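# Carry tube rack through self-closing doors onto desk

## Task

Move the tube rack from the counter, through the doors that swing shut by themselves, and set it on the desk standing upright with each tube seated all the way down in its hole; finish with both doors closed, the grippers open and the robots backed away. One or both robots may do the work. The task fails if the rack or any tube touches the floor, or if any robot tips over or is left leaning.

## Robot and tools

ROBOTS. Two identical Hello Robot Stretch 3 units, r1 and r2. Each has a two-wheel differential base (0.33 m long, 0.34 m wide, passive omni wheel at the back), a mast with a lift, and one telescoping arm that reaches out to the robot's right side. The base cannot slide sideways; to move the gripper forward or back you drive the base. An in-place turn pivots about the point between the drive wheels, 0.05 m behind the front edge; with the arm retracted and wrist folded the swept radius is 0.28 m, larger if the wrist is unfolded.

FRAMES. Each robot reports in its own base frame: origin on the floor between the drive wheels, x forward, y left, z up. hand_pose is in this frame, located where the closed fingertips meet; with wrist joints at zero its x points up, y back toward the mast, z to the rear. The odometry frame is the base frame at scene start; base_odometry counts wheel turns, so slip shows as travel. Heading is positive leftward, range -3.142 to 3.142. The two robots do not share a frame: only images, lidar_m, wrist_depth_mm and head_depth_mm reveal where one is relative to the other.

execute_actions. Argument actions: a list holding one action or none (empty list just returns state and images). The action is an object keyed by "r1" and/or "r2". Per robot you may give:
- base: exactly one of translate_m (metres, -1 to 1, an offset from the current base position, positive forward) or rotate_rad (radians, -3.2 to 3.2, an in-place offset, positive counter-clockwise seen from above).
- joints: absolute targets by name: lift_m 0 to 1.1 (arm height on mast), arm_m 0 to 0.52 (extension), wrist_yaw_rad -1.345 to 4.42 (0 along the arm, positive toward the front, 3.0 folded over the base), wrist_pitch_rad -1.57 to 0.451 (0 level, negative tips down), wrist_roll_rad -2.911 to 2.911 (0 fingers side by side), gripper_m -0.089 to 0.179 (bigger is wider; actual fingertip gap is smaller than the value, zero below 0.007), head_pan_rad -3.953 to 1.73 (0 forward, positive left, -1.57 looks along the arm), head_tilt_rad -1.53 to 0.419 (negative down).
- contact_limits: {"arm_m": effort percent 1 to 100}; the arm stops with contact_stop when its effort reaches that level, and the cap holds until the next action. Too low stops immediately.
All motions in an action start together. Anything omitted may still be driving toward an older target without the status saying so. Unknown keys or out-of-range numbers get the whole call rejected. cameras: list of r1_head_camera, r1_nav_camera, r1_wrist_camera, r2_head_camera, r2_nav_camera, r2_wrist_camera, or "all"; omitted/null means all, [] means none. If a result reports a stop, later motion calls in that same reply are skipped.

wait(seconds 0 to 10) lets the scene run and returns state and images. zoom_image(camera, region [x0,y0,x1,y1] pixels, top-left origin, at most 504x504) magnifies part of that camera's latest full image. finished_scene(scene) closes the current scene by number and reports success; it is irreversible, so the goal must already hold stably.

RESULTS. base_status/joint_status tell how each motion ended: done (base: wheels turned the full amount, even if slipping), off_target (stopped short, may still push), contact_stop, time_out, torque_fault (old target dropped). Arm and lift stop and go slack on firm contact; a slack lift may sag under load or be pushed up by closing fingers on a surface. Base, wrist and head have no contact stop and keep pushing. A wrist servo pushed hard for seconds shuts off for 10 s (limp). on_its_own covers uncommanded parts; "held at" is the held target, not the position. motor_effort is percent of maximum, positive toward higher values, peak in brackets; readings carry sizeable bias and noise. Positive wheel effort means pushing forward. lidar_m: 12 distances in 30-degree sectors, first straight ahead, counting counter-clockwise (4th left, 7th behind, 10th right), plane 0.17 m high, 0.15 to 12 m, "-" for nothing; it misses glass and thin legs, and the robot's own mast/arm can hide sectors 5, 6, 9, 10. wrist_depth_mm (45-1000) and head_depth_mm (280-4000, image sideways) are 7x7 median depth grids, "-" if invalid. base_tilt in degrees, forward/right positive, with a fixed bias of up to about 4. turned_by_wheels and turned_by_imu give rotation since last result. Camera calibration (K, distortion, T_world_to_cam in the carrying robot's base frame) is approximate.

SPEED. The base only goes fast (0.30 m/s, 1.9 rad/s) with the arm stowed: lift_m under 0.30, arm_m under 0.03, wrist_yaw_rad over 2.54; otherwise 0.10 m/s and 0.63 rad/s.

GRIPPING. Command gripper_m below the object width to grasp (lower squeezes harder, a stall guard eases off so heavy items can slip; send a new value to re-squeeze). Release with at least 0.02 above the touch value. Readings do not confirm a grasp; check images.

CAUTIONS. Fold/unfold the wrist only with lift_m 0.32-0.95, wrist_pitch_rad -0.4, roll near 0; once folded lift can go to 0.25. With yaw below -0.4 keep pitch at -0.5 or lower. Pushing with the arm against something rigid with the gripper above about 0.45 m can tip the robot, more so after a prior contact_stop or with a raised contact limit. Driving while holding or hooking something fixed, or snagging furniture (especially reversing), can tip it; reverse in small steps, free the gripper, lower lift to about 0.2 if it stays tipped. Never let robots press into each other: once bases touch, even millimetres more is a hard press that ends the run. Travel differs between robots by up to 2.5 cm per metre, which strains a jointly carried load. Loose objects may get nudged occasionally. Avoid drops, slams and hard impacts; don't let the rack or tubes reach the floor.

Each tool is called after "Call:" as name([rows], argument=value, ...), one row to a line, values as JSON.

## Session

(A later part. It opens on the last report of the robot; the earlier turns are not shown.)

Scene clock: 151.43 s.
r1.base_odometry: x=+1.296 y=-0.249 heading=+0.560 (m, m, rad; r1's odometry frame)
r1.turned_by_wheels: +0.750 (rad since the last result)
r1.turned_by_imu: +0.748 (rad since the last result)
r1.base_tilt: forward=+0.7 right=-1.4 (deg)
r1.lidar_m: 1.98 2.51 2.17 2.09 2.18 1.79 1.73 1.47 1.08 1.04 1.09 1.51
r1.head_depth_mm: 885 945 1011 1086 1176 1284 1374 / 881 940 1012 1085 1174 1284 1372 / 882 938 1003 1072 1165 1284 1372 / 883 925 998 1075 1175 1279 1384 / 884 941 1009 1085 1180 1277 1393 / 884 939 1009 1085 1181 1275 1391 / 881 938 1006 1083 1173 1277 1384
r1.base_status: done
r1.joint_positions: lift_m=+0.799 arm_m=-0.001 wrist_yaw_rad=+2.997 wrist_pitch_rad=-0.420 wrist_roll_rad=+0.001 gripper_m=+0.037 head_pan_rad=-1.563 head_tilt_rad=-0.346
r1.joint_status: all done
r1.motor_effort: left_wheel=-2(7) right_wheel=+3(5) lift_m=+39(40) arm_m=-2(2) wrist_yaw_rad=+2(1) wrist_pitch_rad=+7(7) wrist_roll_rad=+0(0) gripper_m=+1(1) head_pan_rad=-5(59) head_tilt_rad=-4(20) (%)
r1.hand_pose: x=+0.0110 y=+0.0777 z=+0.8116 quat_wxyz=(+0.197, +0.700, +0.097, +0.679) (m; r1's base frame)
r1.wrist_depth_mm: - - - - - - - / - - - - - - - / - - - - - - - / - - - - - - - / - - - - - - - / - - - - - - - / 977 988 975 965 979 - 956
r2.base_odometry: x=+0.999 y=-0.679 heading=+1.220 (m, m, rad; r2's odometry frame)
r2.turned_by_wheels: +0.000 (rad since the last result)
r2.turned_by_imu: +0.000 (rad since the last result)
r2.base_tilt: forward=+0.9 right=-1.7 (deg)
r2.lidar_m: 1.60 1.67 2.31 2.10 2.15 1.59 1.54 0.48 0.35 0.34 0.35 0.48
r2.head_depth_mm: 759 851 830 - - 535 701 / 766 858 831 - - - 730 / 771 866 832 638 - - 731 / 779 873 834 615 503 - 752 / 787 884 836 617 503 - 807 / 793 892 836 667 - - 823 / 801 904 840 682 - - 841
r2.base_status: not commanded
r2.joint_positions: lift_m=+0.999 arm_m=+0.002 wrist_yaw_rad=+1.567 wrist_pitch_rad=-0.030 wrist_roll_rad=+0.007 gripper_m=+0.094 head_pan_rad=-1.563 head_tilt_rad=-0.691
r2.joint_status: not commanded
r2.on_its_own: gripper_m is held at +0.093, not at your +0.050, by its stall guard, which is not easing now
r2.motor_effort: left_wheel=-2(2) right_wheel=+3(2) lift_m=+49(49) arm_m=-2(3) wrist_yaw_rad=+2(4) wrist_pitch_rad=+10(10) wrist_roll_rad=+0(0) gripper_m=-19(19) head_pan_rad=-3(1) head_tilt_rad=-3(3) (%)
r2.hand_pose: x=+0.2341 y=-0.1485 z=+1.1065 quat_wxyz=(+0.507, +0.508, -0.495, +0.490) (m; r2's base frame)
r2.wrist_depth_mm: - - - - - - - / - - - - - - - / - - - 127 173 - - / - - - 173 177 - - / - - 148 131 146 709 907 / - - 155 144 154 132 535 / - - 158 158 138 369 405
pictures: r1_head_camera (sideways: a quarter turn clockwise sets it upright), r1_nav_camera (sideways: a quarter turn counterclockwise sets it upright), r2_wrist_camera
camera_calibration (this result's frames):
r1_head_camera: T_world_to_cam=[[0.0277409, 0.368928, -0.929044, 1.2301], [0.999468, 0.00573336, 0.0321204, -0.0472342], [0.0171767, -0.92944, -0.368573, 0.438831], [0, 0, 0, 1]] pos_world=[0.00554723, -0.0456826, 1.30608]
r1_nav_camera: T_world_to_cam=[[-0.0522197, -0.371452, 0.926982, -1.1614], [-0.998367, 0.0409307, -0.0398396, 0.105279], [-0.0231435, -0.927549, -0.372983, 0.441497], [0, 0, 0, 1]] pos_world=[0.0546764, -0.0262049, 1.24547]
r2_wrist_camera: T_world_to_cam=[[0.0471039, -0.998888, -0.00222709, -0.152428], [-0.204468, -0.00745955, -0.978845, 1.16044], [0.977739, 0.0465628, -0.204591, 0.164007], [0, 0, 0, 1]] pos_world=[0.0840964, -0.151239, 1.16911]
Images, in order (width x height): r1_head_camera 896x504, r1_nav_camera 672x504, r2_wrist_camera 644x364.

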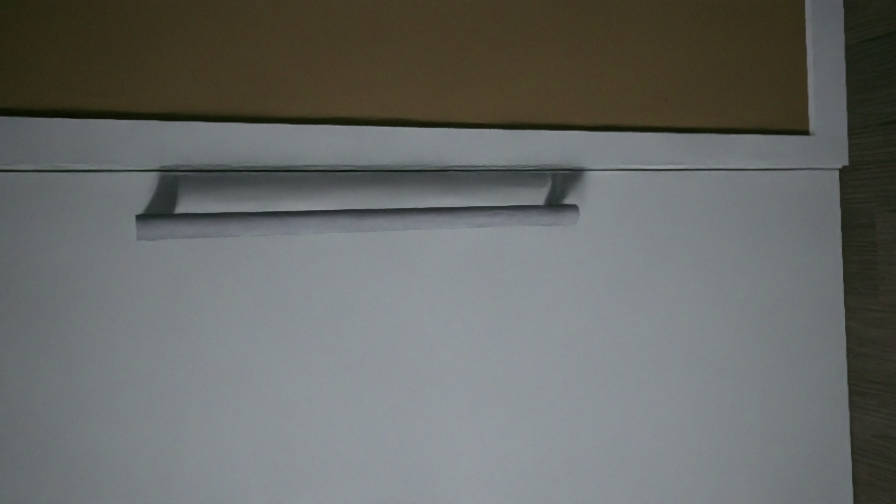

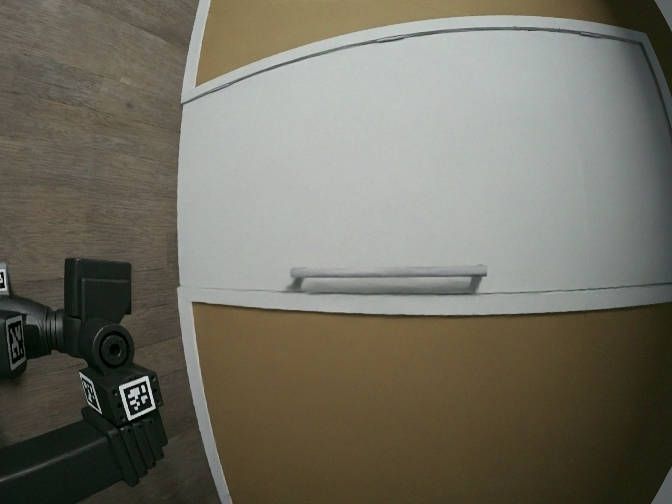

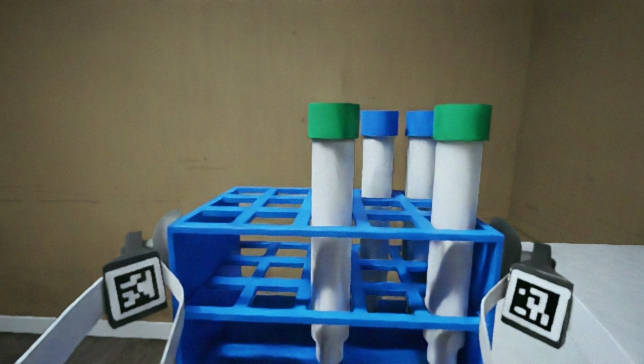

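Call:
execute_actions([
  {"r1":{"base":{"rotate_rad":-0.6},"joints":{"wrist_yaw_rad":0.0}}},
], cameras=[])

Call:
execute_actions([
  {"r1":{"base":{"translate_m":0.21},"joints":{"wrist_pitch_rad":0.0,"gripper_m":0.12,"lift_m":0.79}}},
], cameras=[])

Call:
execute_actions([
  {"r1":{"base":{"rotate_rad":0.6}}},
], cameras=[])

Call:
execute_actions([
  {"r1":{"base":{"translate_m":-0.173},"joints":{"arm_m":0.3}}},
], cameras=["r1_head_camera","r1_wrist_camera"])

Scene clock: 159.87 s.
r1.base_odometry: x=+1.296 y=-0.249 heading=-0.040 (m, m, rad; r1's odometry frame)
r1.turned_by_wheels: -0.600 (rad since the last result)
r1.turned_by_imu: -0.600 (rad since the last result)
r1.base_tilt: forward=+0.8 right=-1.5 (deg)
r1.lidar_m: 1.40 2.42 1.97 2.21 2.10 2.13 1.83 1.73 1.59 1.11 1.04 1.07
r1.head_depth_mm: 1335 1437 1559 1697 1863 1754 1434 / 1242 1326 1421 1551 1688 1730 1439 / 1157 1233 1313 1416 1531 1641 1442 / 1084 1153 1228 1311 1407 1527 1450 / 1021 1080 1145 1212 1303 1397 1435 / 965 1014 1072 1135 1210 1295 1371 / 914 961 1012 1066 1132 1202 1285
r1.base_status: done
r1.joint_positions: lift_m=+0.799 arm_m=-0.001 wrist_yaw_rad=+0.003 wrist_pitch_rad=-0.420 wrist_roll_rad=+0.001 gripper_m=+0.037 head_pan_rad=-1.563 head_tilt_rad=-0.346
r1.joint_status: all done
r1.motor_effort: left_wheel=+2(6) right_wheel=-1(5) lift_m=+39(39) arm_m=-2(1) wrist_yaw_rad=-3(4) wrist_pitch_rad=+7(7) wrist_roll_rad=+0(0) gripper_m=+0(1) head_pan_rad=-5(5) head_tilt_rad=-2(3) (%)
r1.hand_pose: x=-0.0209 y=-0.3682 z=+0.8116 quat_wxyz=(+0.692, +0.149, -0.691, -0.147) (m; r1's base frame)
r1.wrist_depth_mm: 639 724 818 985 - - - / 688 763 892 - - - - / 719 805 997 - - - - / 778 868 - - - - - / 857 971 - - - - - / 869 - - - - - - / 902 964 985 970 964 990 961
r2.base_odometry: x=+0.999 y=-0.679 heading=+1.220 (m, m, rad; r2's odometry frame)
r2.turned_by_wheels: +0.000 (rad since the last result)
r2.turned_by_imu: +0.000 (rad since the last result)
r2.base_tilt: forward=+1.1 right=-1.7 (deg)
r2.lidar_m: 1.60 1.67 2.31 2.07 2.15 1.60 1.54 0.48 0.35 0.34 0.35 0.48
r2.head_depth_mm: 757 851 832 - - 535 700 / 765 858 832 - - - 730 / 772 866 834 637 - - 731 / 781 877 834 615 502 - 751 / 786 885 836 616 502 - 806 / 793 893 840 667 - - 823 / 801 905 839 682 - - 841
r2.base_status: not commanded
r2.joint_positions: lift_m=+0.999 arm_m=+0.002 wrist_yaw_rad=+1.567 wrist_pitch_rad=-0.030 wrist_roll_rad=+0.007 gripper_m=+0.094 head_pan_rad=-1.563 head_tilt_rad=-0.691
r2.joint_status: not commanded
r2.on_its_own: gripper_m is held at +0.093, not at your +0.050, by its stall guard, which is not easing now
r2.motor_effort: left_wheel=-2(1) right_wheel=+2(2) lift_m=+49(49) arm_m=-2(2) wrist_yaw_rad=+3(2) wrist_pitch_rad=+10(10) wrist_roll_rad=+0(0) gripper_m=-20(19) head_pan_rad=-3(2) head_tilt_rad=-3(4) (%)
r2.hand_pose: x=+0.2341 y=-0.1485 z=+1.1065 quat_wxyz=(+0.507, +0.508, -0.495, +0.490) (m; r2's base frame)
r2.wrist_depth_mm: - - - - - - - / - - - - - - - / - - - 127 173 - - / - - - 173 176 - - / - - 148 131 146 704 903 / - - 155 144 154 132 536 / - - 157 158 138 368 406
pictures: none
No camera images: the call's "cameras" was empty. Leave "cameras" out to get every camera's image.

Scene clock: 163.33 s.
r1.base_odometry: x=+1.506 y=-0.258 heading=-0.040 (m, m, rad; r1's odometry frame)
r1.turned_by_wheels: +0.000 (rad since the last result)
r1.turned_by_imu: +0.001 (rad since the last result)
r1.base_tilt: forward=+0.9 right=-1.5 (deg)
r1.lidar_m: 1.24 2.24 1.83 2.34 2.22 2.26 2.01 1.90 1.41 0.97 0.93 0.95
r1.head_depth_mm: 1183 1267 1372 1500 1645 1702 1430 / 1096 1172 1263 1369 1489 1599 1401 / 1024 1086 1168 1256 1360 1473 1441 / 961 1022 1084 1162 1250 1342 1410 / 903 954 1016 1077 1151 1241 1320 / 854 900 948 999 1066 1147 1230 / 801 843 888 935 988 1072 1142
r1.base_status: done
r1.joint_positions: lift_m=+0.791 arm_m=-0.001 wrist_yaw_rad=+0.003 wrist_pitch_rad=-0.024 wrist_roll_rad=+0.001 gripper_m=+0.120 head_pan_rad=-1.563 head_tilt_rad=-0.346
r1.joint_status: all done
r1.motor_effort: left_wheel=+2(7) right_wheel=-1(2) lift_m=+13(37) arm_m=-2(2) wrist_yaw_rad=-2(2) wrist_pitch_rad=+9(9) wrist_roll_rad=+0(0) gripper_m=+0(82) head_pan_rad=-5(4) head_tilt_rad=-3(3) (%)
r1.hand_pose: x=-0.0208 y=-0.3997 z=+0.8991 quat_wxyz=(+0.707, +0.010, -0.707, -0.008) (m; r1's base frame)
r1.wrist_depth_mm: 564 628 701 856 - - - / 571 642 743 887 - - - / 576 643 756 896 - - - / 587 647 768 916 - - - / 602 664 806 - - - - / 619 - 864 - - - - / 643 732 870 - - - -
r2.base_odometry: x=+0.999 y=-0.679 heading=+1.220 (m, m, rad; r2's odometry frame)
r2.turned_by_wheels: +0.000 (rad since the last result)
r2.turned_by_imu: +0.000 (rad since the last result)
r2.base_tilt: forward=+1.0 right=-1.5 (deg)
r2.lidar_m: 1.59 1.67 2.32 1.92 1.97 1.59 1.55 0.47 0.35 0.34 0.35 0.49
r2.head_depth_mm: 759 851 831 - - 535 700 / 765 858 830 - - - 729 / 774 866 832 639 - - 732 / 779 877 835 615 502 - 751 / 786 886 837 616 503 - 806 / 793 894 837 667 - - 825 / 800 902 841 683 - - 841
r2.base_status: not commanded
r2.joint_positions: lift_m=+0.999 arm_m=+0.002 wrist_yaw_rad=+1.567 wrist_pitch_rad=-0.030 wrist_roll_rad=+0.007 gripper_m=+0.094 head_pan_rad=-1.563 head_tilt_rad=-0.691
r2.joint_status: not commanded
r2.on_its_own: gripper_m is held at +0.093, not at your +0.050, by its stall guard, which is not easing now
r2.motor_effort: left_wheel=-2(2) right_wheel=+2(2) lift_m=+49(49) arm_m=-2(2) wrist_yaw_rad=+3(3) wrist_pitch_rad=+10(10) wrist_roll_rad=+0(0) gripper_m=-19(19) head_pan_rad=-1(3) head_tilt_rad=-3(3) (%)
r2.hand_pose: x=+0.2341 y=-0.1485 z=+1.1065 quat_wxyz=(+0.507, +0.508, -0.495, +0.490) (m; r2's base frame)
r2.wrist_depth_mm: - - - - - - - / - - - - - - - / - - - 126 174 - - / - - - 173 177 - - / - - 148 131 146 712 921 / - - 155 144 154 132 532 / - - 158 158 138 368 405
pictures: none
No camera images: the call's "cameras" was empty. Leave "cameras" out to get every camera's image.

Scene clock: 165.33 s.
r1.base_odometry: x=+1.506 y=-0.258 heading=+0.560 (m, m, rad; r1's odometry frame)
r1.turned_by_wheels: +0.600 (rad since the last result)
r1.turned_by_imu: +0.598 (rad since the last result)
r1.base_tilt: forward=+0.8 right=-1.5 (deg)
r1.lidar_m: 2.24 1.83 2.28 2.21 2.30 1.97 1.91 1.30 0.96 0.93 0.97 1.34
r1.head_depth_mm: 782 820 885 948 1037 1137 1248 / 782 836 883 952 1031 1139 1266 / 782 835 894 962 1044 1135 1247 / 782 833 893 958 1041 1135 1248 / 783 835 890 960 1037 1135 1264 / 782 834 894 962 1040 1131 1248 / 780 831 895 961 1043 1132 1243
r1.base_status: done
r1.joint_positions: lift_m=+0.791 arm_m=-0.001 wrist_yaw_rad=+0.002 wrist_pitch_rad=-0.024 wrist_roll_rad=+0.001 gripper_m=+0.120 head_pan_rad=-1.563 head_tilt_rad=-0.346
r1.joint_status: not commanded
r1.motor_effort: left_wheel=-2(6) right_wheel=+3(6) lift_m=+13(13) arm_m=-2(1) wrist_yaw_rad=-2(3) wrist_pitch_rad=+9(9) wrist_roll_rad=+0(0) gripper_m=+1(1) head_pan_rad=-5(5) head_tilt_rad=-3(3) (%)
r1.hand_pose: x=-0.0210 y=-0.3997 z=+0.8991 quat_wxyz=(+0.707, +0.009, -0.707, -0.008) (m; r1's base frame)
r1.wrist_depth_mm: 634 630 642 641 637 639 643 / 668 667 671 670 675 655 653 / 682 700 691 704 674 665 699 / 720 710 714 718 704 728 716 / 749 748 743 747 742 757 767 / 768 - 794 776 778 770 771 / 802 821 792 823 827 809 807
r2.base_odometry: x=+0.999 y=-0.679 heading=+1.220 (m, m, rad; r2's odometry frame)
r2.turned_by_wheels: +0.000 (rad since the last result)
r2.turned_by_imu: +0.000 (rad since the last result)
r2.base_tilt: forward=+1.0 right=-1.7 (deg)
r2.lidar_m: 1.60 1.66 2.31 2.01 1.96 1.59 1.54 0.47 0.35 0.34 0.35 0.48
r2.head_depth_mm: 758 850 828 - - 535 700 / 765 859 830 - - - 730 / 773 869 832 639 - - 731 / 779 873 836 614 502 - 750 / 786 884 836 617 503 - 807 / 793 894 838 667 - - 825 / 802 904 838 683 - - 841
r2.base_status: not commanded
r2.joint_positions: lift_m=+0.999 arm_m=+0.002 wrist_yaw_rad=+1.567 wrist_pitch_rad=-0.030 wrist_roll_rad=+0.007 gripper_m=+0.094 head_pan_rad=-1.563 head_tilt_rad=-0.691
r2.joint_status: not commanded
r2.on_its_own: gripper_m is held at +0.093, not at your +0.050, by its stall guard, which is not easing now
r2.motor_effort: left_wheel=-2(2) right_wheel=+3(2) lift_m=+49(49) arm_m=-2(2) wrist_yaw_rad=+2(2) wrist_pitch_rad=+10(10) wrist_roll_rad=+0(0) gripper_m=-19(19) head_pan_rad=-3(1) head_tilt_rad=-4(3) (%)
r2.hand_pose: x=+0.2341 y=-0.1485 z=+1.1065 quat_wxyz=(+0.507, +0.508, -0.495, +0.490) (m; r2's base frame)
r2.wrist_depth_mm: - - - - - - - / - - - - - - - / - - - 126 173 - - / - - - 173 177 - - / - - 147 130 146 702 901 / - - 155 144 154 132 535 / - - 157 158 139 368 404
pictures: none
No camera images: the call's "cameras" was empty. Leave "cameras" out to get every camera's image.

Scene clock: 168.77 s.
r1.base_odometry: x=+1.359 y=-0.350 heading=+0.560 (m, m, rad; r1's odometry frame)
r1.turned_by_wheels: +0.000 (rad since the last result)
r1.turned_by_imu: -0.002 (rad since the last result)
r1.base_tilt: forward=+0.9 right=-1.4 (deg)
r1.lidar_m: 2.00 2.01 2.28 2.21 2.30 1.79 1.73 1.30 0.96 0.92 0.97 1.34
r1.head_depth_mm: 783 832 889 959 1039 1105 - / 774 825 881 953 1017 - 1247 / 780 825 883 950 1001 - 1243 / 780 824 880 945 1023 1146 1245 / 778 831 892 958 1037 1132 1241 / 779 833 889 958 1036 1131 1240 / 777 827 887 958 1032 1131 1236
r1.base_status: done
r1.joint_positions: lift_m=+0.791 arm_m=+0.300 wrist_yaw_rad=+0.001 wrist_pitch_rad=-0.023 wrist_roll_rad=+0.001 gripper_m=+0.120 head_pan_rad=-1.563 head_tilt_rad=-0.346
r1.joint_status: all done
r1.motor_effort: left_wheel=-2(7) right_wheel=+2(5) lift_m=+13(13) arm_m=+4(4) wrist_yaw_rad=-1(2) wrist_pitch_rad=+8(9) wrist_roll_rad=+0(0) gripper_m=+1(1) head_pan_rad=-4(4) head_tilt_rad=-3(3) (%)
r1.hand_pose: x=-0.0211 y=-0.7002 z=+0.8994 quat_wxyz=(+0.707, +0.009, -0.707, -0.008) (m; r1's base frame)
r1.wrist_depth_mm: 357 351 360 355 352 356 356 / 366 366 369 364 367 370 370 / 385 380 384 376 376 384 387 / 394 394 399 397 390 397 403 / 408 415 416 414 412 414 416 / 433 - 423 434 429 429 436 / 446 449 454 447 450 457 458
r2.base_odometry: x=+0.999 y=-0.679 heading=+1.220 (m, m, rad; r2's odometry frame)
r2.turned_by_wheels: +0.000 (rad since the last result)
r2.turned_by_imu: +0.000 (rad since the last result)
r2.base_tilt: forward=+1.0 right=-1.8 (deg)
r2.lidar_m: 1.60 1.67 2.31 2.14 2.13 1.59 1.54 0.48 0.35 0.34 0.35 0.48
r2.head_depth_mm: 761 850 829 - - 535 700 / 766 859 830 - - - 730 / 771 867 832 639 - - 731 / 780 875 834 615 501 - 751 / 786 885 835 615 501 - 808 / 791 893 840 667 - - 824 / 799 904 839 682 - - 842
r2.base_status: not commanded
r2.joint_positions: lift_m=+0.999 arm_m=+0.002 wrist_yaw_rad=+1.567 wrist_pitch_rad=-0.030 wrist_roll_rad=+0.007 gripper_m=+0.094 head_pan_rad=-1.563 head_tilt_rad=-0.691
r2.joint_status: not commanded
r2.on_its_own: gripper_m is held at +0.093, not at your +0.050, by its stall guard, which is not easing now
r2.motor_effort: left_wheel=-2(2) right_wheel=+3(3) lift_m=+48(49) arm_m=-3(2) wrist_yaw_rad=+1(2) wrist_pitch_rad=+10(10) wrist_roll_rad=+0(0) gripper_m=-19(19) head_pan_rad=-1(2) head_tilt_rad=-3(4) (%)
r2.hand_pose: x=+0.2341 y=-0.1485 z=+1.1065 quat_wxyz=(+0.507, +0.508, -0.495, +0.490) (m; r2's base frame)
r2.wrist_depth_mm: - - - - - - - / - - - - - - - / - - - 126 174 - - / - - - 173 177 - - / - - 148 131 147 705 909 / - - 156 144 154 132 536 / - - 157 158 138 370 403
pictures: r1_head_camera (sideways: a quarter turn clockwise sets it upright), r1_wrist_camera
camera_calibration (this result's frames):
r1_head_camera: T_world_to_cam=[[0.0278202, 0.369035, -0.928999, 1.23005], [0.999469, 0.00551202, 0.0321202, -0.0472338], [0.0169741, -0.929399, -0.368686, 0.438979], [0, 0, 0, 1]] pos_world=[0.00553729, -0.045683, 1.30607]
r1_wrist_camera: T_world_to_cam=[[-0.998942, 0.0323063, -0.0327367, 0.0279486], [0.0397893, 0.250008, -0.967426, 1.0704], [-0.0230696, -0.967705, -0.251029, -0.289343], [0, 0, 0, 1]] pos_world=[-0.0213466, -0.548511, 0.963819]
Images, in order (width x height): r1_head_camera 896x504, r1_wrist_camera 644x364.

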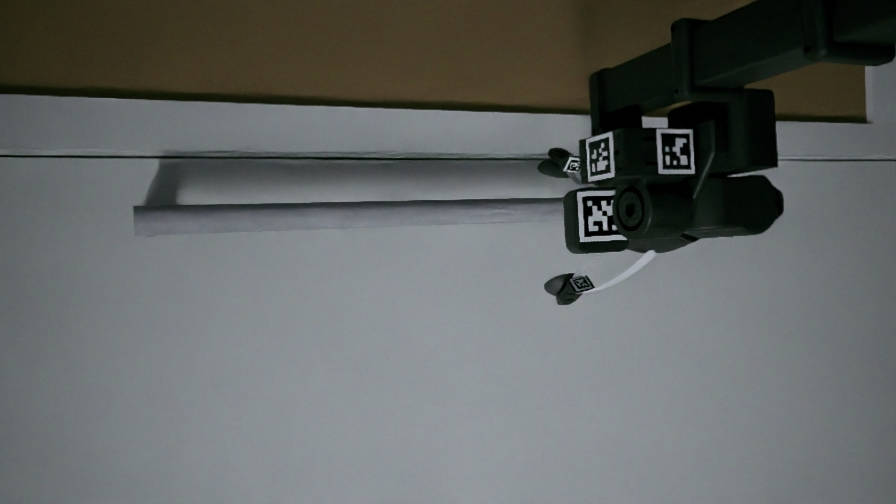

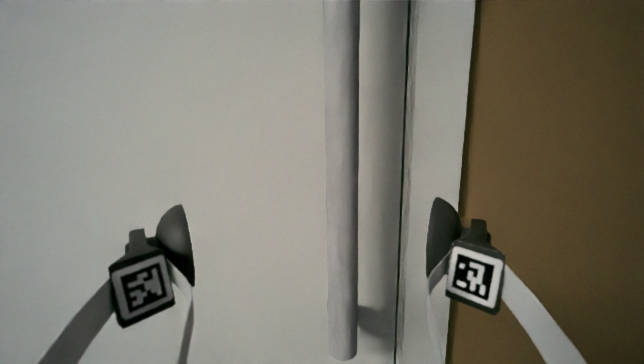

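Call:
execute_actions([
  {"r1":{"base":{"translate_m":-0.03},"joints":{"arm_m":0.42,"lift_m":0.9,"gripper_m":0.08}}},
], cameras=["r1_wrist_camera"])

Scene clock: 174.07 s.
r1.base_odometry: x=+1.334 y=-0.366 heading=+0.560 (m, m, rad; r1's odometry frame)
r1.turned_by_wheels: +0.000 (rad since the last result)
r1.turned_by_imu: -0.001 (rad since the last result)
r1.base_tilt: forward=+0.8 right=-1.5 (deg)
r1.lidar_m: 2.03 2.17 2.28 2.22 2.31 1.76 1.70 1.30 0.96 0.92 0.97 1.34
r1.head_depth_mm: 777 831 888 948 - 1148 1246 / 780 831 889 932 1042 1134 1248 / 774 824 885 - 1048 1128 1240 / 777 817 872 940 1026 1132 1244 / 778 830 888 959 1037 1131 1244 / 778 829 888 955 1039 1127 1246 / 778 827 890 957 1036 1130 1239
r1.base_status: done
r1.joint_positions: lift_m=+0.899 arm_m=+0.420 wrist_yaw_rad=+0.001 wrist_pitch_rad=-0.023 wrist_roll_rad=+0.001 gripper_m=+0.080 head_pan_rad=-1.563 head_tilt_rad=-0.346
r1.joint_status: all done
r1.motor_effort: left_wheel=-2(7) right_wheel=+2(4) lift_m=+39(42) arm_m=+4(4) wrist_yaw_rad=-1(1) wrist_pitch_rad=+8(8) wrist_roll_rad=+0(0) gripper_m=+0(79) head_pan_rad=-5(5) head_tilt_rad=-3(3) (%)
r1.hand_pose: x=-0.0211 y=-0.8203 z=+1.0083 quat_wxyz=(+0.707, +0.009, -0.707, -0.008) (m; r1's base frame)
r1.wrist_depth_mm: 240 243 244 174 241 236 245 / 252 251 252 179 251 251 253 / 262 261 263 188 260 260 267 / 272 268 271 203 270 272 276 / 281 283 283 208 278 281 286 / 291 294 298 215 297 300 297 / 307 304 309 225 298 310 310
r2.base_odometry: x=+0.999 y=-0.679 heading=+1.220 (m, m, rad; r2's odometry frame)
r2.turned_by_wheels: +0.000 (rad since the last result)
r2.turned_by_imu: +0.000 (rad since the last result)
r2.base_tilt: forward=+1.0 right=-1.7 (deg)
r2.lidar_m: 1.60 1.67 2.31 2.17 2.15 1.59 1.54 0.48 0.35 0.34 0.35 0.48
r2.head_depth_mm: 758 849 828 - - 535 700 / 767 857 832 - - - 729 / 771 868 832 638 - - 731 / 779 877 835 615 502 - 752 / 786 883 838 616 503 - 807 / 793 893 838 668 - - 824 / 802 902 841 682 - - 842
r2.base_status: not commanded
r2.joint_positions: lift_m=+0.999 arm_m=+0.002 wrist_yaw_rad=+1.567 wrist_pitch_rad=-0.030 wrist_roll_rad=+0.007 gripper_m=+0.094 head_pan_rad=-1.563 head_tilt_rad=-0.691
r2.joint_status: not commanded
r2.on_its_own: gripper_m is held at +0.093, not at your +0.050, by its stall guard, which is not easing now
r2.motor_effort: left_wheel=-1(1) right_wheel=+2(3) lift_m=+49(49) arm_m=-2(2) wrist_yaw_rad=+2(3) wrist_pitch_rad=+10(10) wrist_roll_rad=+0(0) gripper_m=-20(19) head_pan_rad=-2(3) head_tilt_rad=-4(3) (%)
r2.hand_pose: x=+0.2341 y=-0.1485 z=+1.1065 quat_wxyz=(+0.507, +0.508, -0.495, +0.490) (m; r2's base frame)
r2.wrist_depth_mm: - - - - - - - / - - - - - - - / - - - 126 173 - - / - - - 173 176 - - / - - 148 130 146 699 916 / - - 155 144 154 132 530 / - - 158 158 138 367 406
pictures: r1_wrist_camera
camera_calibration (this result's frames):
r1_wrist_camera: T_world_to_cam=[[-0.998941, 0.0323368, -0.0327415, 0.0354108], [0.0397983, 0.24987, -0.967461, 1.20566], [-0.0231035, -0.967739, -0.250892, -0.378307], [0, 0, 0, 1]] pos_world=[-0.0213503, -0.668507, 1.07268]
Images, in order (width x height): r1_wrist_camera 644x364.

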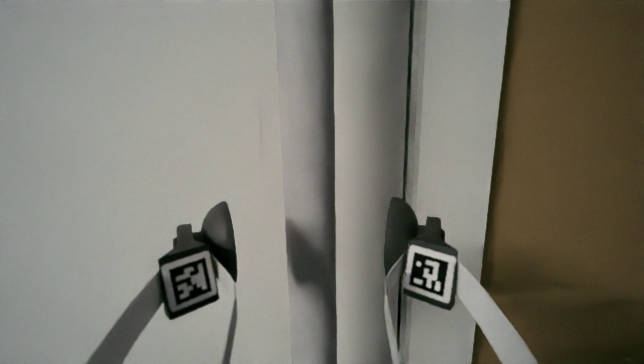

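Call:
execute_actions([
  {"r1":{"joints":{"arm_m":0.475}}},
], cameras=[])

Call:
execute_actions([
  {"r1":{"joints":{"gripper_m":-0.01}}},
], cameras=[])

Call:
execute_actions([
  {"r1":{"joints":{"arm_m":0.3},"contact_limits":{"arm_m":40}}},
], cameras=["r1_wrist_camera","r1_nav_camera"])

Scene clock: 178.67 s.
r1.base_odometry: x=+1.334 y=-0.366 heading=+0.560 (m, m, rad; r1's odometry frame)
r1.turned_by_wheels: +0.000 (rad since the last result)
r1.turned_by_imu: -0.001 (rad since the last result)
r1.base_tilt: forward=+0.8 right=-1.4 (deg)
r1.lidar_m: 2.03 2.17 2.29 2.21 2.29 1.76 1.70 1.30 0.96 0.92 0.97 1.34
r1.head_depth_mm: 781 830 891 948 - 1147 1243 / 779 832 886 - 1040 1135 1247 / 773 825 882 - 1040 1131 1242 / 780 815 871 966 1024 1131 1244 / 778 829 889 958 1035 1135 1241 / 777 829 886 951 1033 1135 1240 / 777 829 889 956 1036 1130 1239
r1.base_status: not commanded
r1.joint_positions: lift_m=+0.899 arm_m=+0.475 wrist_yaw_rad=+0.001 wrist_pitch_rad=-0.023 wrist_roll_rad=+0.001 gripper_m=+0.080 head_pan_rad=-1.563 head_tilt_rad=-0.346
r1.joint_status: all done
r1.motor_effort: left_wheel=-2(2) right_wheel=+2(2) lift_m=+39(39) arm_m=+4(5) wrist_yaw_rad=-1(1) wrist_pitch_rad=+9(8) wrist_roll_rad=+0(0) gripper_m=+0(0) head_pan_rad=-5(4) head_tilt_rad=-3(3) (%)
r1.hand_pose: x=-0.0211 y=-0.8753 z=+1.0083 quat_wxyz=(+0.707, +0.009, -0.707, -0.008) (m; r1's base frame)
r1.wrist_depth_mm: 193 192 193 120 194 181 194 / 199 198 199 124 201 189 200 / 206 207 207 129 208 196 209 / 215 214 216 135 214 203 217 / 222 223 224 139 222 212 226 / 231 232 237 146 237 222 237 / 244 244 243 153 245 234 246
r2.base_odometry: x=+0.999 y=-0.679 heading=+1.220 (m, m, rad; r2's odometry frame)
r2.turned_by_wheels: +0.000 (rad since the last result)
r2.turned_by_imu: +0.000 (rad since the last result)
r2.base_tilt: forward=+1.0 right=-1.7 (deg)
r2.lidar_m: 1.60 1.67 2.31 2.16 2.15 1.60 1.54 0.48 0.35 0.34 0.35 0.48
r2.head_depth_mm: 760 848 832 - - 535 701 / 766 859 832 - - - 731 / 772 867 832 639 - - 732 / 779 875 835 616 502 - 751 / 786 881 836 616 503 - 808 / 795 894 839 668 - - 824 / 799 906 841 683 - - 841
r2.base_status: not commanded
r2.joint_positions: lift_m=+0.999 arm_m=+0.002 wrist_yaw_rad=+1.567 wrist_pitch_rad=-0.030 wrist_roll_rad=+0.007 gripper_m=+0.094 head_pan_rad=-1.563 head_tilt_rad=-0.691
r2.joint_status: not commanded
r2.on_its_own: gripper_m is held at +0.093, not at your +0.050, by its stall guard, which is not easing now
r2.motor_effort: left_wheel=-2(1) right_wheel=+3(2) lift_m=+49(49) arm_m=-2(2) wrist_yaw_rad=+2(4) wrist_pitch_rad=+10(10) wrist_roll_rad=+0(0) gripper_m=-19(18) head_pan_rad=-1(3) head_tilt_rad=-3(3) (%)
r2.hand_pose: x=+0.2341 y=-0.1485 z=+1.1065 quat_wxyz=(+0.507, +0.508, -0.495, +0.490) (m; r2's base frame)
r2.wrist_depth_mm: - - - - - - - / - - - - - - - / - - - 126 173 - - / - - - 173 177 - - / - - 148 130 147 708 910 / - - 155 144 154 132 535 / - - 158 158 138 370 406
pictures: none
No camera images: the call's "cameras" was empty. Leave "cameras" out to get every camera's image.

Scene clock: 180.07 s.
r1.base_odometry: x=+1.334 y=-0.366 heading=+0.560 (m, m, rad; r1's odometry frame)
r1.turned_by_wheels: +0.000 (rad since the last result)
r1.turned_by_imu: +0.000 (rad since the last result)
r1.base_tilt: forward=+0.9 right=-1.6 (deg)
r1.lidar_m: 2.03 2.17 2.27 2.21 2.30 1.76 1.70 1.29 0.96 0.92 0.96 1.34
r1.head_depth_mm: 778 830 888 951 - 1148 1250 / 778 830 887 - 1037 1132 1246 / 775 827 877 - 1036 1132 1240 / 775 812 868 959 1023 1132 1238 / 775 830 886 953 1033 1128 1236 / 775 827 887 952 1031 1125 1239 / 775 826 887 955 1032 1123 1238
r1.base_status: not commanded
r1.joint_positions: lift_m=+0.899 arm_m=+0.475 wrist_yaw_rad=+0.002 wrist_pitch_rad=-0.023 wrist_roll_rad=+0.001 gripper_m=-0.009 head_pan_rad=-1.563 head_tilt_rad=-0.346
r1.joint_status: all done
r1.motor_effort: left_wheel=-1(2) right_wheel=+1(2) lift_m=+40(39) arm_m=+2(4) wrist_yaw_rad=-2(2) wrist_pitch_rad=+8(8) wrist_roll_rad=+0(0) gripper_m=-19(93) head_pan_rad=-5(5) head_tilt_rad=-2(3) (%)
r1.hand_pose: x=-0.0209 y=-0.8754 z=+1.0083 quat_wxyz=(+0.707, +0.009, -0.707, -0.007) (m; r1's base frame)
r1.wrist_depth_mm: 189 189 190 117 191 181 194 / 196 197 197 121 198 187 200 / 204 204 204 126 204 194 209 / 212 213 214 131 211 203 216 / 222 221 220 135 218 211 225 / 229 231 - 142 221 223 235 / 240 239 242 150 242 230 244
r2.base_odometry: x=+0.999 y=-0.679 heading=+1.220 (m, m, rad; r2's odometry frame)
r2.turned_by_wheels: +0.000 (rad since the last result)
r2.turned_by_imu: +0.000 (rad since the last result)
r2.base_tilt: forward=+0.9 right=-1.7 (deg)
r2.lidar_m: 1.60 1.67 2.31 2.16 2.15 1.59 1.54 0.48 0.35 0.34 0.35 0.48
r2.head_depth_mm: 759 851 829 - - 535 702 / 767 858 830 - - - 729 / 773 867 834 639 - - 732 / 780 874 836 616 501 - 749 / 787 882 836 616 503 - 808 / 792 893 838 667 - - 823 / 799 903 841 683 - - 843
r2.base_status: not commanded
r2.joint_positions: lift_m=+0.999 arm_m=+0.002 wrist_yaw_rad=+1.567 wrist_pitch_rad=-0.030 wrist_roll_rad=+0.007 gripper_m=+0.094 head_pan_rad=-1.563 head_tilt_rad=-0.691
r2.joint_status: not commanded
r2.on_its_own: gripper_m is held at +0.093, not at your +0.050, by its stall guard, which is not easing now
r2.motor_effort: left_wheel=-2(1) right_wheel=+2(2) lift_m=+49(49) arm_m=-2(2) wrist_yaw_rad=+2(2) wrist_pitch_rad=+10(10) wrist_roll_rad=+0(0) gripper_m=-19(19) head_pan_rad=-2(2) head_tilt_rad=-3(3) (%)
r2.hand_pose: x=+0.2341 y=-0.1485 z=+1.1065 quat_wxyz=(+0.507, +0.508, -0.495, +0.490) (m; r2's base frame)
r2.wrist_depth_mm: - - - - - - - / - - - - - - - / - - - 127 173 - - / - - - 173 176 - - / - - 147 131 146 714 894 / - - 155 145 154 132 531 / - - 158 158 138 368 406
pictures: none
No camera images: the call's "cameras" was empty. Leave "cameras" out to get every camera's image.

Scene clock: 183.63 s.
r1.base_odometry: x=+1.334 y=-0.366 heading=+0.560 (m, m, rad; r1's odometry frame)
r1.turned_by_wheels: +0.000 (rad since the last result)
r1.turned_by_imu: -0.001 (rad since the last result)
r1.base_tilt: forward=+0.9 right=-1.4 (deg)
r1.lidar_m: 2.03 2.16 2.29 2.22 2.30 1.76 1.70 1.30 0.96 0.74 0.83 1.34
r1.head_depth_mm: 781 829 890 955 - 1148 1240 / 777 828 888 938 - 1137 1242 / 754 803 735 759 - 924 1017 / 622 645 692 683 795 910 1006 / 633 674 729 783 857 941 1037 / 646 691 744 807 878 964 1071 / 659 705 763 825 901 992 1108
r1.base_status: not commanded
r1.joint_positions: lift_m=+0.899 arm_m=+0.300 wrist_yaw_rad=+0.138 wrist_pitch_rad=-0.023 wrist_roll_rad=+0.001 gripper_m=-0.009 head_pan_rad=-1.563 head_tilt_rad=-0.346
r1.joint_status: all done
r1.on_its_own: wrist_yaw_rad is held at +0.136, not at your +0.000, by its stall guard, which is not easing now
r1.motor_effort: left_wheel=+1(18) right_wheel=-2(27) lift_m=+40(40) arm_m=-8(11) wrist_yaw_rad=-1(63) wrist_pitch_rad=+9(9) wrist_roll_rad=+0(0) gripper_m=-20(26) head_pan_rad=-5(5) head_tilt_rad=-2(3) (%)
r1.contact_limits: arm_m 40 (drawing in: default 32, maximum 51; extending or still: default 41, maximum 68)
r1.hand_pose: x=+0.0136 y=-0.6986 z=+1.0081 quat_wxyz=(+0.706, +0.057, -0.705, +0.040) (m; r1's base frame)
r1.wrist_depth_mm: 264 239 216 122 180 325 327 / 280 251 225 127 186 338 336 / 293 263 235 132 194 355 346 / 313 275 245 138 201 371 360 / 332 289 263 142 206 381 377 / 355 309 - 149 210 399 388 / 383 331 288 157 228 417 404
r2.base_odometry: x=+0.999 y=-0.679 heading=+1.220 (m, m, rad; r2's odometry frame)
r2.turned_by_wheels: +0.000 (rad since the last result)
r2.turned_by_imu: +0.000 (rad since the last result)
r2.base_tilt: forward=+1.0 right=-1.6 (deg)
r2.lidar_m: 1.60 1.67 2.31 2.16 2.10 1.60 1.54 0.47 0.35 0.34 0.35 0.49
r2.head_depth_mm: 758 851 829 - - 535 701 / 765 861 831 - - - 729 / 772 869 833 639 - - 732 / 779 875 836 615 502 - 750 / 786 886 838 616 503 - 806 / 793 894 838 667 - - 824 / 801 904 838 683 - - 841
r2.base_status: not commanded
r2.joint_positions: lift_m=+0.999 arm_m=+0.002 wrist_yaw_rad=+1.567 wrist_pitch_rad=-0.030 wrist_roll_rad=+0.007 gripper_m=+0.094 head_pan_rad=-1.563 head_tilt_rad=-0.691
r2.joint_status: not commanded
r2.on_its_own: gripper_m is held at +0.093, not at your +0.050, by its stall guard, which is not easing now
r2.motor_effort: left_wheel=-2(1) right_wheel=+2(2) lift_m=+49(49) arm_m=-2(2) wrist_yaw_rad=+2(2) wrist_pitch_rad=+10(10) wrist_roll_rad=+0(0) gripper_m=-20(19) head_pan_rad=-3(2) head_tilt_rad=-3(4) (%)
r2.hand_pose: x=+0.2341 y=-0.1485 z=+1.1065 quat_wxyz=(+0.507, +0.508, -0.495, +0.490) (m; r2's base frame)
r2.wrist_depth_mm: - - - - - - - / - - - - - - - / - - - 126 173 - - / - - - 173 177 - - / - - 148 131 146 700 929 / - - 155 144 154 132 532 / - - 158 158 138 367 408
pictures: r1_nav_camera (sideways: a quarter turn counterclockwise sets it upright), r1_wrist_camera
camera_calibration (this result's frames):
r1_nav_camera: T_world_to_cam=[[-0.0523041, -0.371616, 0.926912, -1.16131], [-0.998358, 0.0411689, -0.0398303, 0.105266], [-0.0233584, -0.927473, -0.373159, 0.441727], [0, 0, 0, 1]] pos_world=[0.0546702, -0.0262054, 1.24546]
r1_wrist_camera: T_world_to_cam=[[-0.994061, -0.103687, -0.033042, -0.0286204], [0.00569625, 0.253634, -0.967283, 1.17664], [0.108675, -0.961727, -0.251537, -0.25679], [0, 0, 0, 1]] pos_world=[-0.00724621, -0.548367, 1.07261]
Images, in order (width x height): r1_nav_camera 672x504, r1_wrist_camera 644x364.

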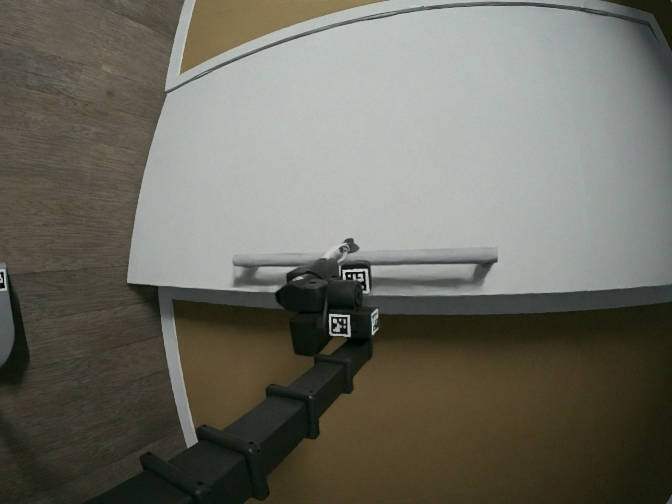

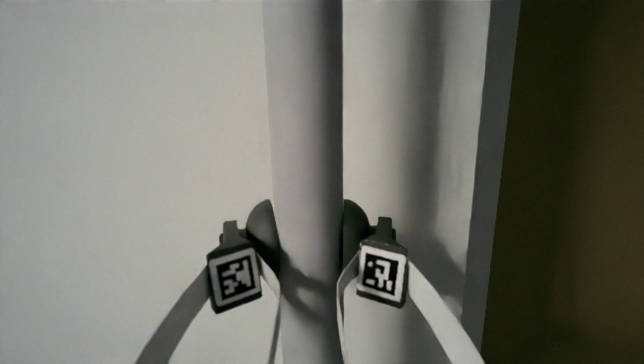

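Call:
execute_actions([
  {"r1":{"joints":{"arm_m":0.09,"wrist_yaw_rad":0.5},"contact_limits":{"arm_m":40}}},
], cameras=[])

Call:
execute_actions([
  {"r1":{"base":{"translate_m":0.06},"joints":{"arm_m":0.005,"wrist_yaw_rad":1.0},"contact_limits":{"arm_m":40}}},
], cameras=["r1_nav_camera","r2_nav_camera"])

Scene clock: 191.33 s.
r1.base_odometry: x=+1.334 y=-0.366 heading=+0.560 (m, m, rad; r1's odometry frame)
r1.turned_by_wheels: +0.000 (rad since the last result)
r1.turned_by_imu: -0.056 (rad since the last result)
r1.base_tilt: forward=+0.8 right=-1.4 (deg)
r1.lidar_m: 2.46 2.04 2.32 2.21 2.27 1.78 1.69 1.37 0.98 0.64 0.72 1.25
r1.head_depth_mm: 793 847 906 979 1058 - - / 789 840 899 972 1052 - - / 778 831 887 957 1034 1108 - / 763 589 621 672 717 - - / 537 574 611 652 652 - 905 / 550 519 626 688 745 837 923 / 565 606 655 712 781 861 960
r1.base_status: not commanded
r1.joint_positions: lift_m=+0.899 arm_m=+0.090 wrist_yaw_rad=+0.503 wrist_pitch_rad=-0.023 wrist_roll_rad=+0.001 gripper_m=-0.010 head_pan_rad=-1.563 head_tilt_rad=-0.346
r1.joint_status: all done
r1.motor_effort: left_wheel=+1(22) right_wheel=+0(28) lift_m=+39(40) arm_m=-6(10) wrist_yaw_rad=-2(78) wrist_pitch_rad=+8(10) wrist_roll_rad=+0(0) gripper_m=-6(26) head_pan_rad=-4(4) head_tilt_rad=-3(3) (%)
r1.contact_limits: arm_m 40 (drawing in: default 32, maximum 51; extending or still: default 41, maximum 68)
r1.hand_pose: x=+0.1017 y=-0.4594 z=+1.0082 quat_wxyz=(+0.687, +0.184, -0.683, +0.168) (m; r1's base frame)
r1.wrist_depth_mm: 977 770 521 398 295 269 457 / - 840 551 412 303 277 466 / - 886 582 432 314 287 478 / - 906 608 450 327 300 489 / - 993 674 - 331 310 505 / - - 785 504 349 326 535 / - - 696 498 352 342 543
r2.base_odometry: x=+0.999 y=-0.679 heading=+1.220 (m, m, rad; r2's odometry frame)
r2.turned_by_wheels: +0.000 (rad since the last result)
r2.turned_by_imu: +0.000 (rad since the last result)
r2.base_tilt: forward=+1.0 right=-1.6 (deg)
r2.lidar_m: 1.59 1.67 2.32 2.17 2.07 1.59 1.54 0.47 0.35 0.34 0.35 0.48
r2.head_depth_mm: 758 851 829 - - 535 700 / 766 856 831 - - - 728 / 773 867 832 639 - - 732 / 778 876 836 614 501 - 750 / 785 884 836 616 502 - 807 / 793 893 839 667 - - 824 / 800 904 838 683 - - 844
r2.base_status: not commanded
r2.joint_positions: lift_m=+0.999 arm_m=+0.002 wrist_yaw_rad=+1.567 wrist_pitch_rad=-0.030 wrist_roll_rad=+0.007 gripper_m=+0.094 head_pan_rad=-1.563 head_tilt_rad=-0.691
r2.joint_status: not commanded
r2.on_its_own: gripper_m is held at +0.093, not at your +0.050, by its stall guard, which is not easing now
r2.motor_effort: left_wheel=-2(1) right_wheel=+2(2) lift_m=+49(49) arm_m=-2(2) wrist_yaw_rad=+3(2) wrist_pitch_rad=+10(10) wrist_roll_rad=+0(0) gripper_m=-19(19) head_pan_rad=-2(2) head_tilt_rad=-3(3) (%)
r2.hand_pose: x=+0.2341 y=-0.1485 z=+1.1065 quat_wxyz=(+0.507, +0.508, -0.495, +0.490) (m; r2's base frame)
r2.wrist_depth_mm: - - - - - - - / - - - - - - - / - - - 127 174 - - / - - - 173 176 - - / - - 148 130 146 706 907 / - - 155 144 154 132 539 / - - 157 158 138 368 404
pictures: none
No camera images: the call's "cameras" was empty. Leave "cameras" out to get every camera's image.

Scene clock: 193.17 s.
r1.base_odometry: x=+1.385 y=-0.334 heading=+0.560 (m, m, rad; r1's odometry frame)
r1.turned_by_wheels: +0.000 (rad since the last result)
r1.turned_by_imu: +0.000 (rad since the last result)
r1.base_tilt: forward=+0.9 right=-1.5 (deg)
r1.lidar_m: 2.40 1.98 2.32 2.21 2.27 1.84 1.75 1.37 0.97 0.92 0.95 1.27
r1.head_depth_mm: 792 846 905 976 1055 1154 1247 / 786 838 897 970 1048 1143 1257 / 779 830 887 961 1042 1133 1246 / 780 812 875 934 1019 1125 1241 / 775 825 885 947 1028 1116 1207 / 770 818 878 944 1023 1115 1188 / 768 816 872 936 1011 1102 1198
r1.base_status: done
r1.joint_positions: lift_m=+0.899 arm_m=+0.005 wrist_yaw_rad=+0.998 wrist_pitch_rad=-0.023 wrist_roll_rad=+0.001 gripper_m=-0.010 head_pan_rad=-1.563 head_tilt_rad=-0.346
r1.joint_status: all done
r1.motor_effort: left_wheel=+0(5) right_wheel=+0(4) lift_m=+39(39) arm_m=-6(8) wrist_yaw_rad=+2(4) wrist_pitch_rad=+9(8) wrist_roll_rad=+0(0) gripper_m=-6(6) head_pan_rad=-5(5) head_tilt_rad=-3(3) (%)
r1.contact_limits: arm_m 40 (drawing in: default 32, maximum 51; extending or still: default 41, maximum 68)
r1.hand_pose: x=+0.1934 y=-0.2889 z=+1.0082 quat_wxyz=(+0.625, +0.346, -0.617, +0.331) (m; r1's base frame)
r1.wrist_depth_mm: - - - - 833 659 558 / - - - - 853 680 563 / - - - - 879 699 571 / - - - - 955 723 584 / - - - - 930 728 598 / - - - - 926 757 610 / - - - - - 767 616
r2.base_odometry: x=+0.999 y=-0.679 heading=+1.220 (m, m, rad; r2's odometry frame)
r2.turned_by_wheels: +0.000 (rad since the last result)
r2.turned_by_imu: +0.000 (rad since the last result)
r2.base_tilt: forward=+1.1 right=-1.6 (deg)
r2.lidar_m: 1.60 1.66 2.31 2.14 2.11 1.60 1.54 0.48 0.35 0.34 0.35 0.48
r2.head_depth_mm: 759 851 831 - - 535 702 / 764 858 832 - - - 730 / 772 867 833 638 - - 733 / 781 874 837 615 502 - 750 / 787 885 837 615 503 - 808 / 793 895 838 668 - - 824 / 801 904 842 683 - - 841
r2.base_status: not commanded
r2.joint_positions: lift_m=+0.999 arm_m=+0.002 wrist_yaw_rad=+1.567 wrist_pitch_rad=-0.030 wrist_roll_rad=+0.007 gripper_m=+0.094 head_pan_rad=-1.563 head_tilt_rad=-0.691
r2.joint_status: not commanded
r2.on_its_own: gripper_m is held at +0.093, not at your +0.050, by its stall guard, which is not easing now
r2.motor_effort: left_wheel=-2(1) right_wheel=+2(3) lift_m=+49(49) arm_m=-2(3) wrist_yaw_rad=+3(2) wrist_pitch_rad=+10(10) wrist_roll_rad=+0(0) gripper_m=-19(19) head_pan_rad=-3(2) head_tilt_rad=-3(3) (%)
r2.hand_pose: x=+0.2341 y=-0.1485 z=+1.1065 quat_wxyz=(+0.507, +0.508, -0.495, +0.490) (m; r2's base frame)
r2.wrist_depth_mm: - - - - - - - / - - - - - - - / - - - 126 174 - - / - - - 173 177 - - / - - 148 130 146 709 905 / - - 155 144 154 132 535 / - - 158 159 138 371 405
pictures: r1_nav_camera (sideways: a quarter turn counterclockwise sets it upright), r2_nav_camera (sideways: a quarter turn counterclockwise sets it upright)
camera_calibration (this result's frames):
r1_nav_camera: T_world_to_cam=[[-0.0523041, -0.371711, 0.926874, -1.16126], [-0.998358, 0.0411749, -0.0398254, 0.10526], [-0.0233604, -0.927435, -0.373254, 0.44185], [0, 0, 0, 1]] pos_world=[0.0546701, -0.0261997, 1.24546]
r2_nav_camera: T_world_to_cam=[[0.0132944, -0.628884, 0.777385, -0.974371], [-0.999911, -0.00762714, 0.0109298, 0.0495412], [-0.000944325, -0.777462, -0.62893, 0.777882], [0, 0, 0, 1]] pos_world=[0.063225, -0.00761503, 1.24615]
Images, in order (width x height): r1_nav_camera 672x504, r2_nav_camera 672x504.

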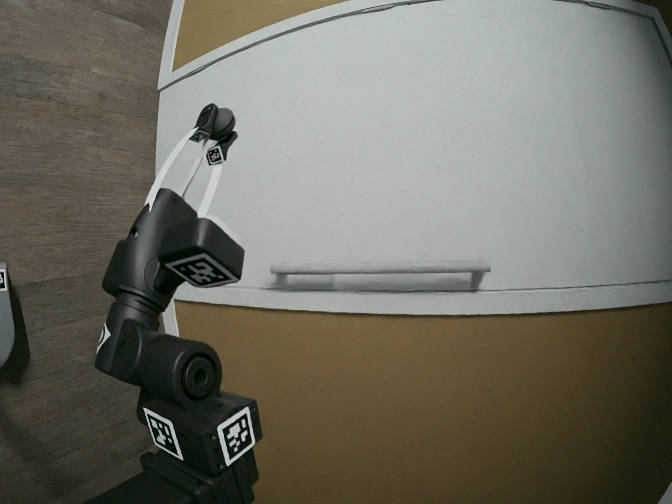

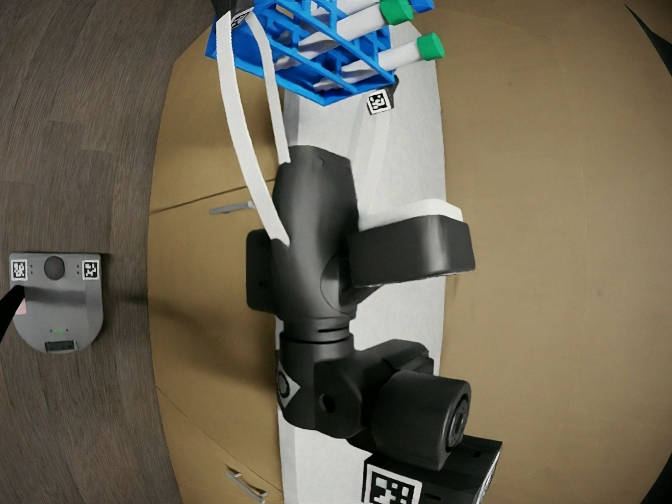

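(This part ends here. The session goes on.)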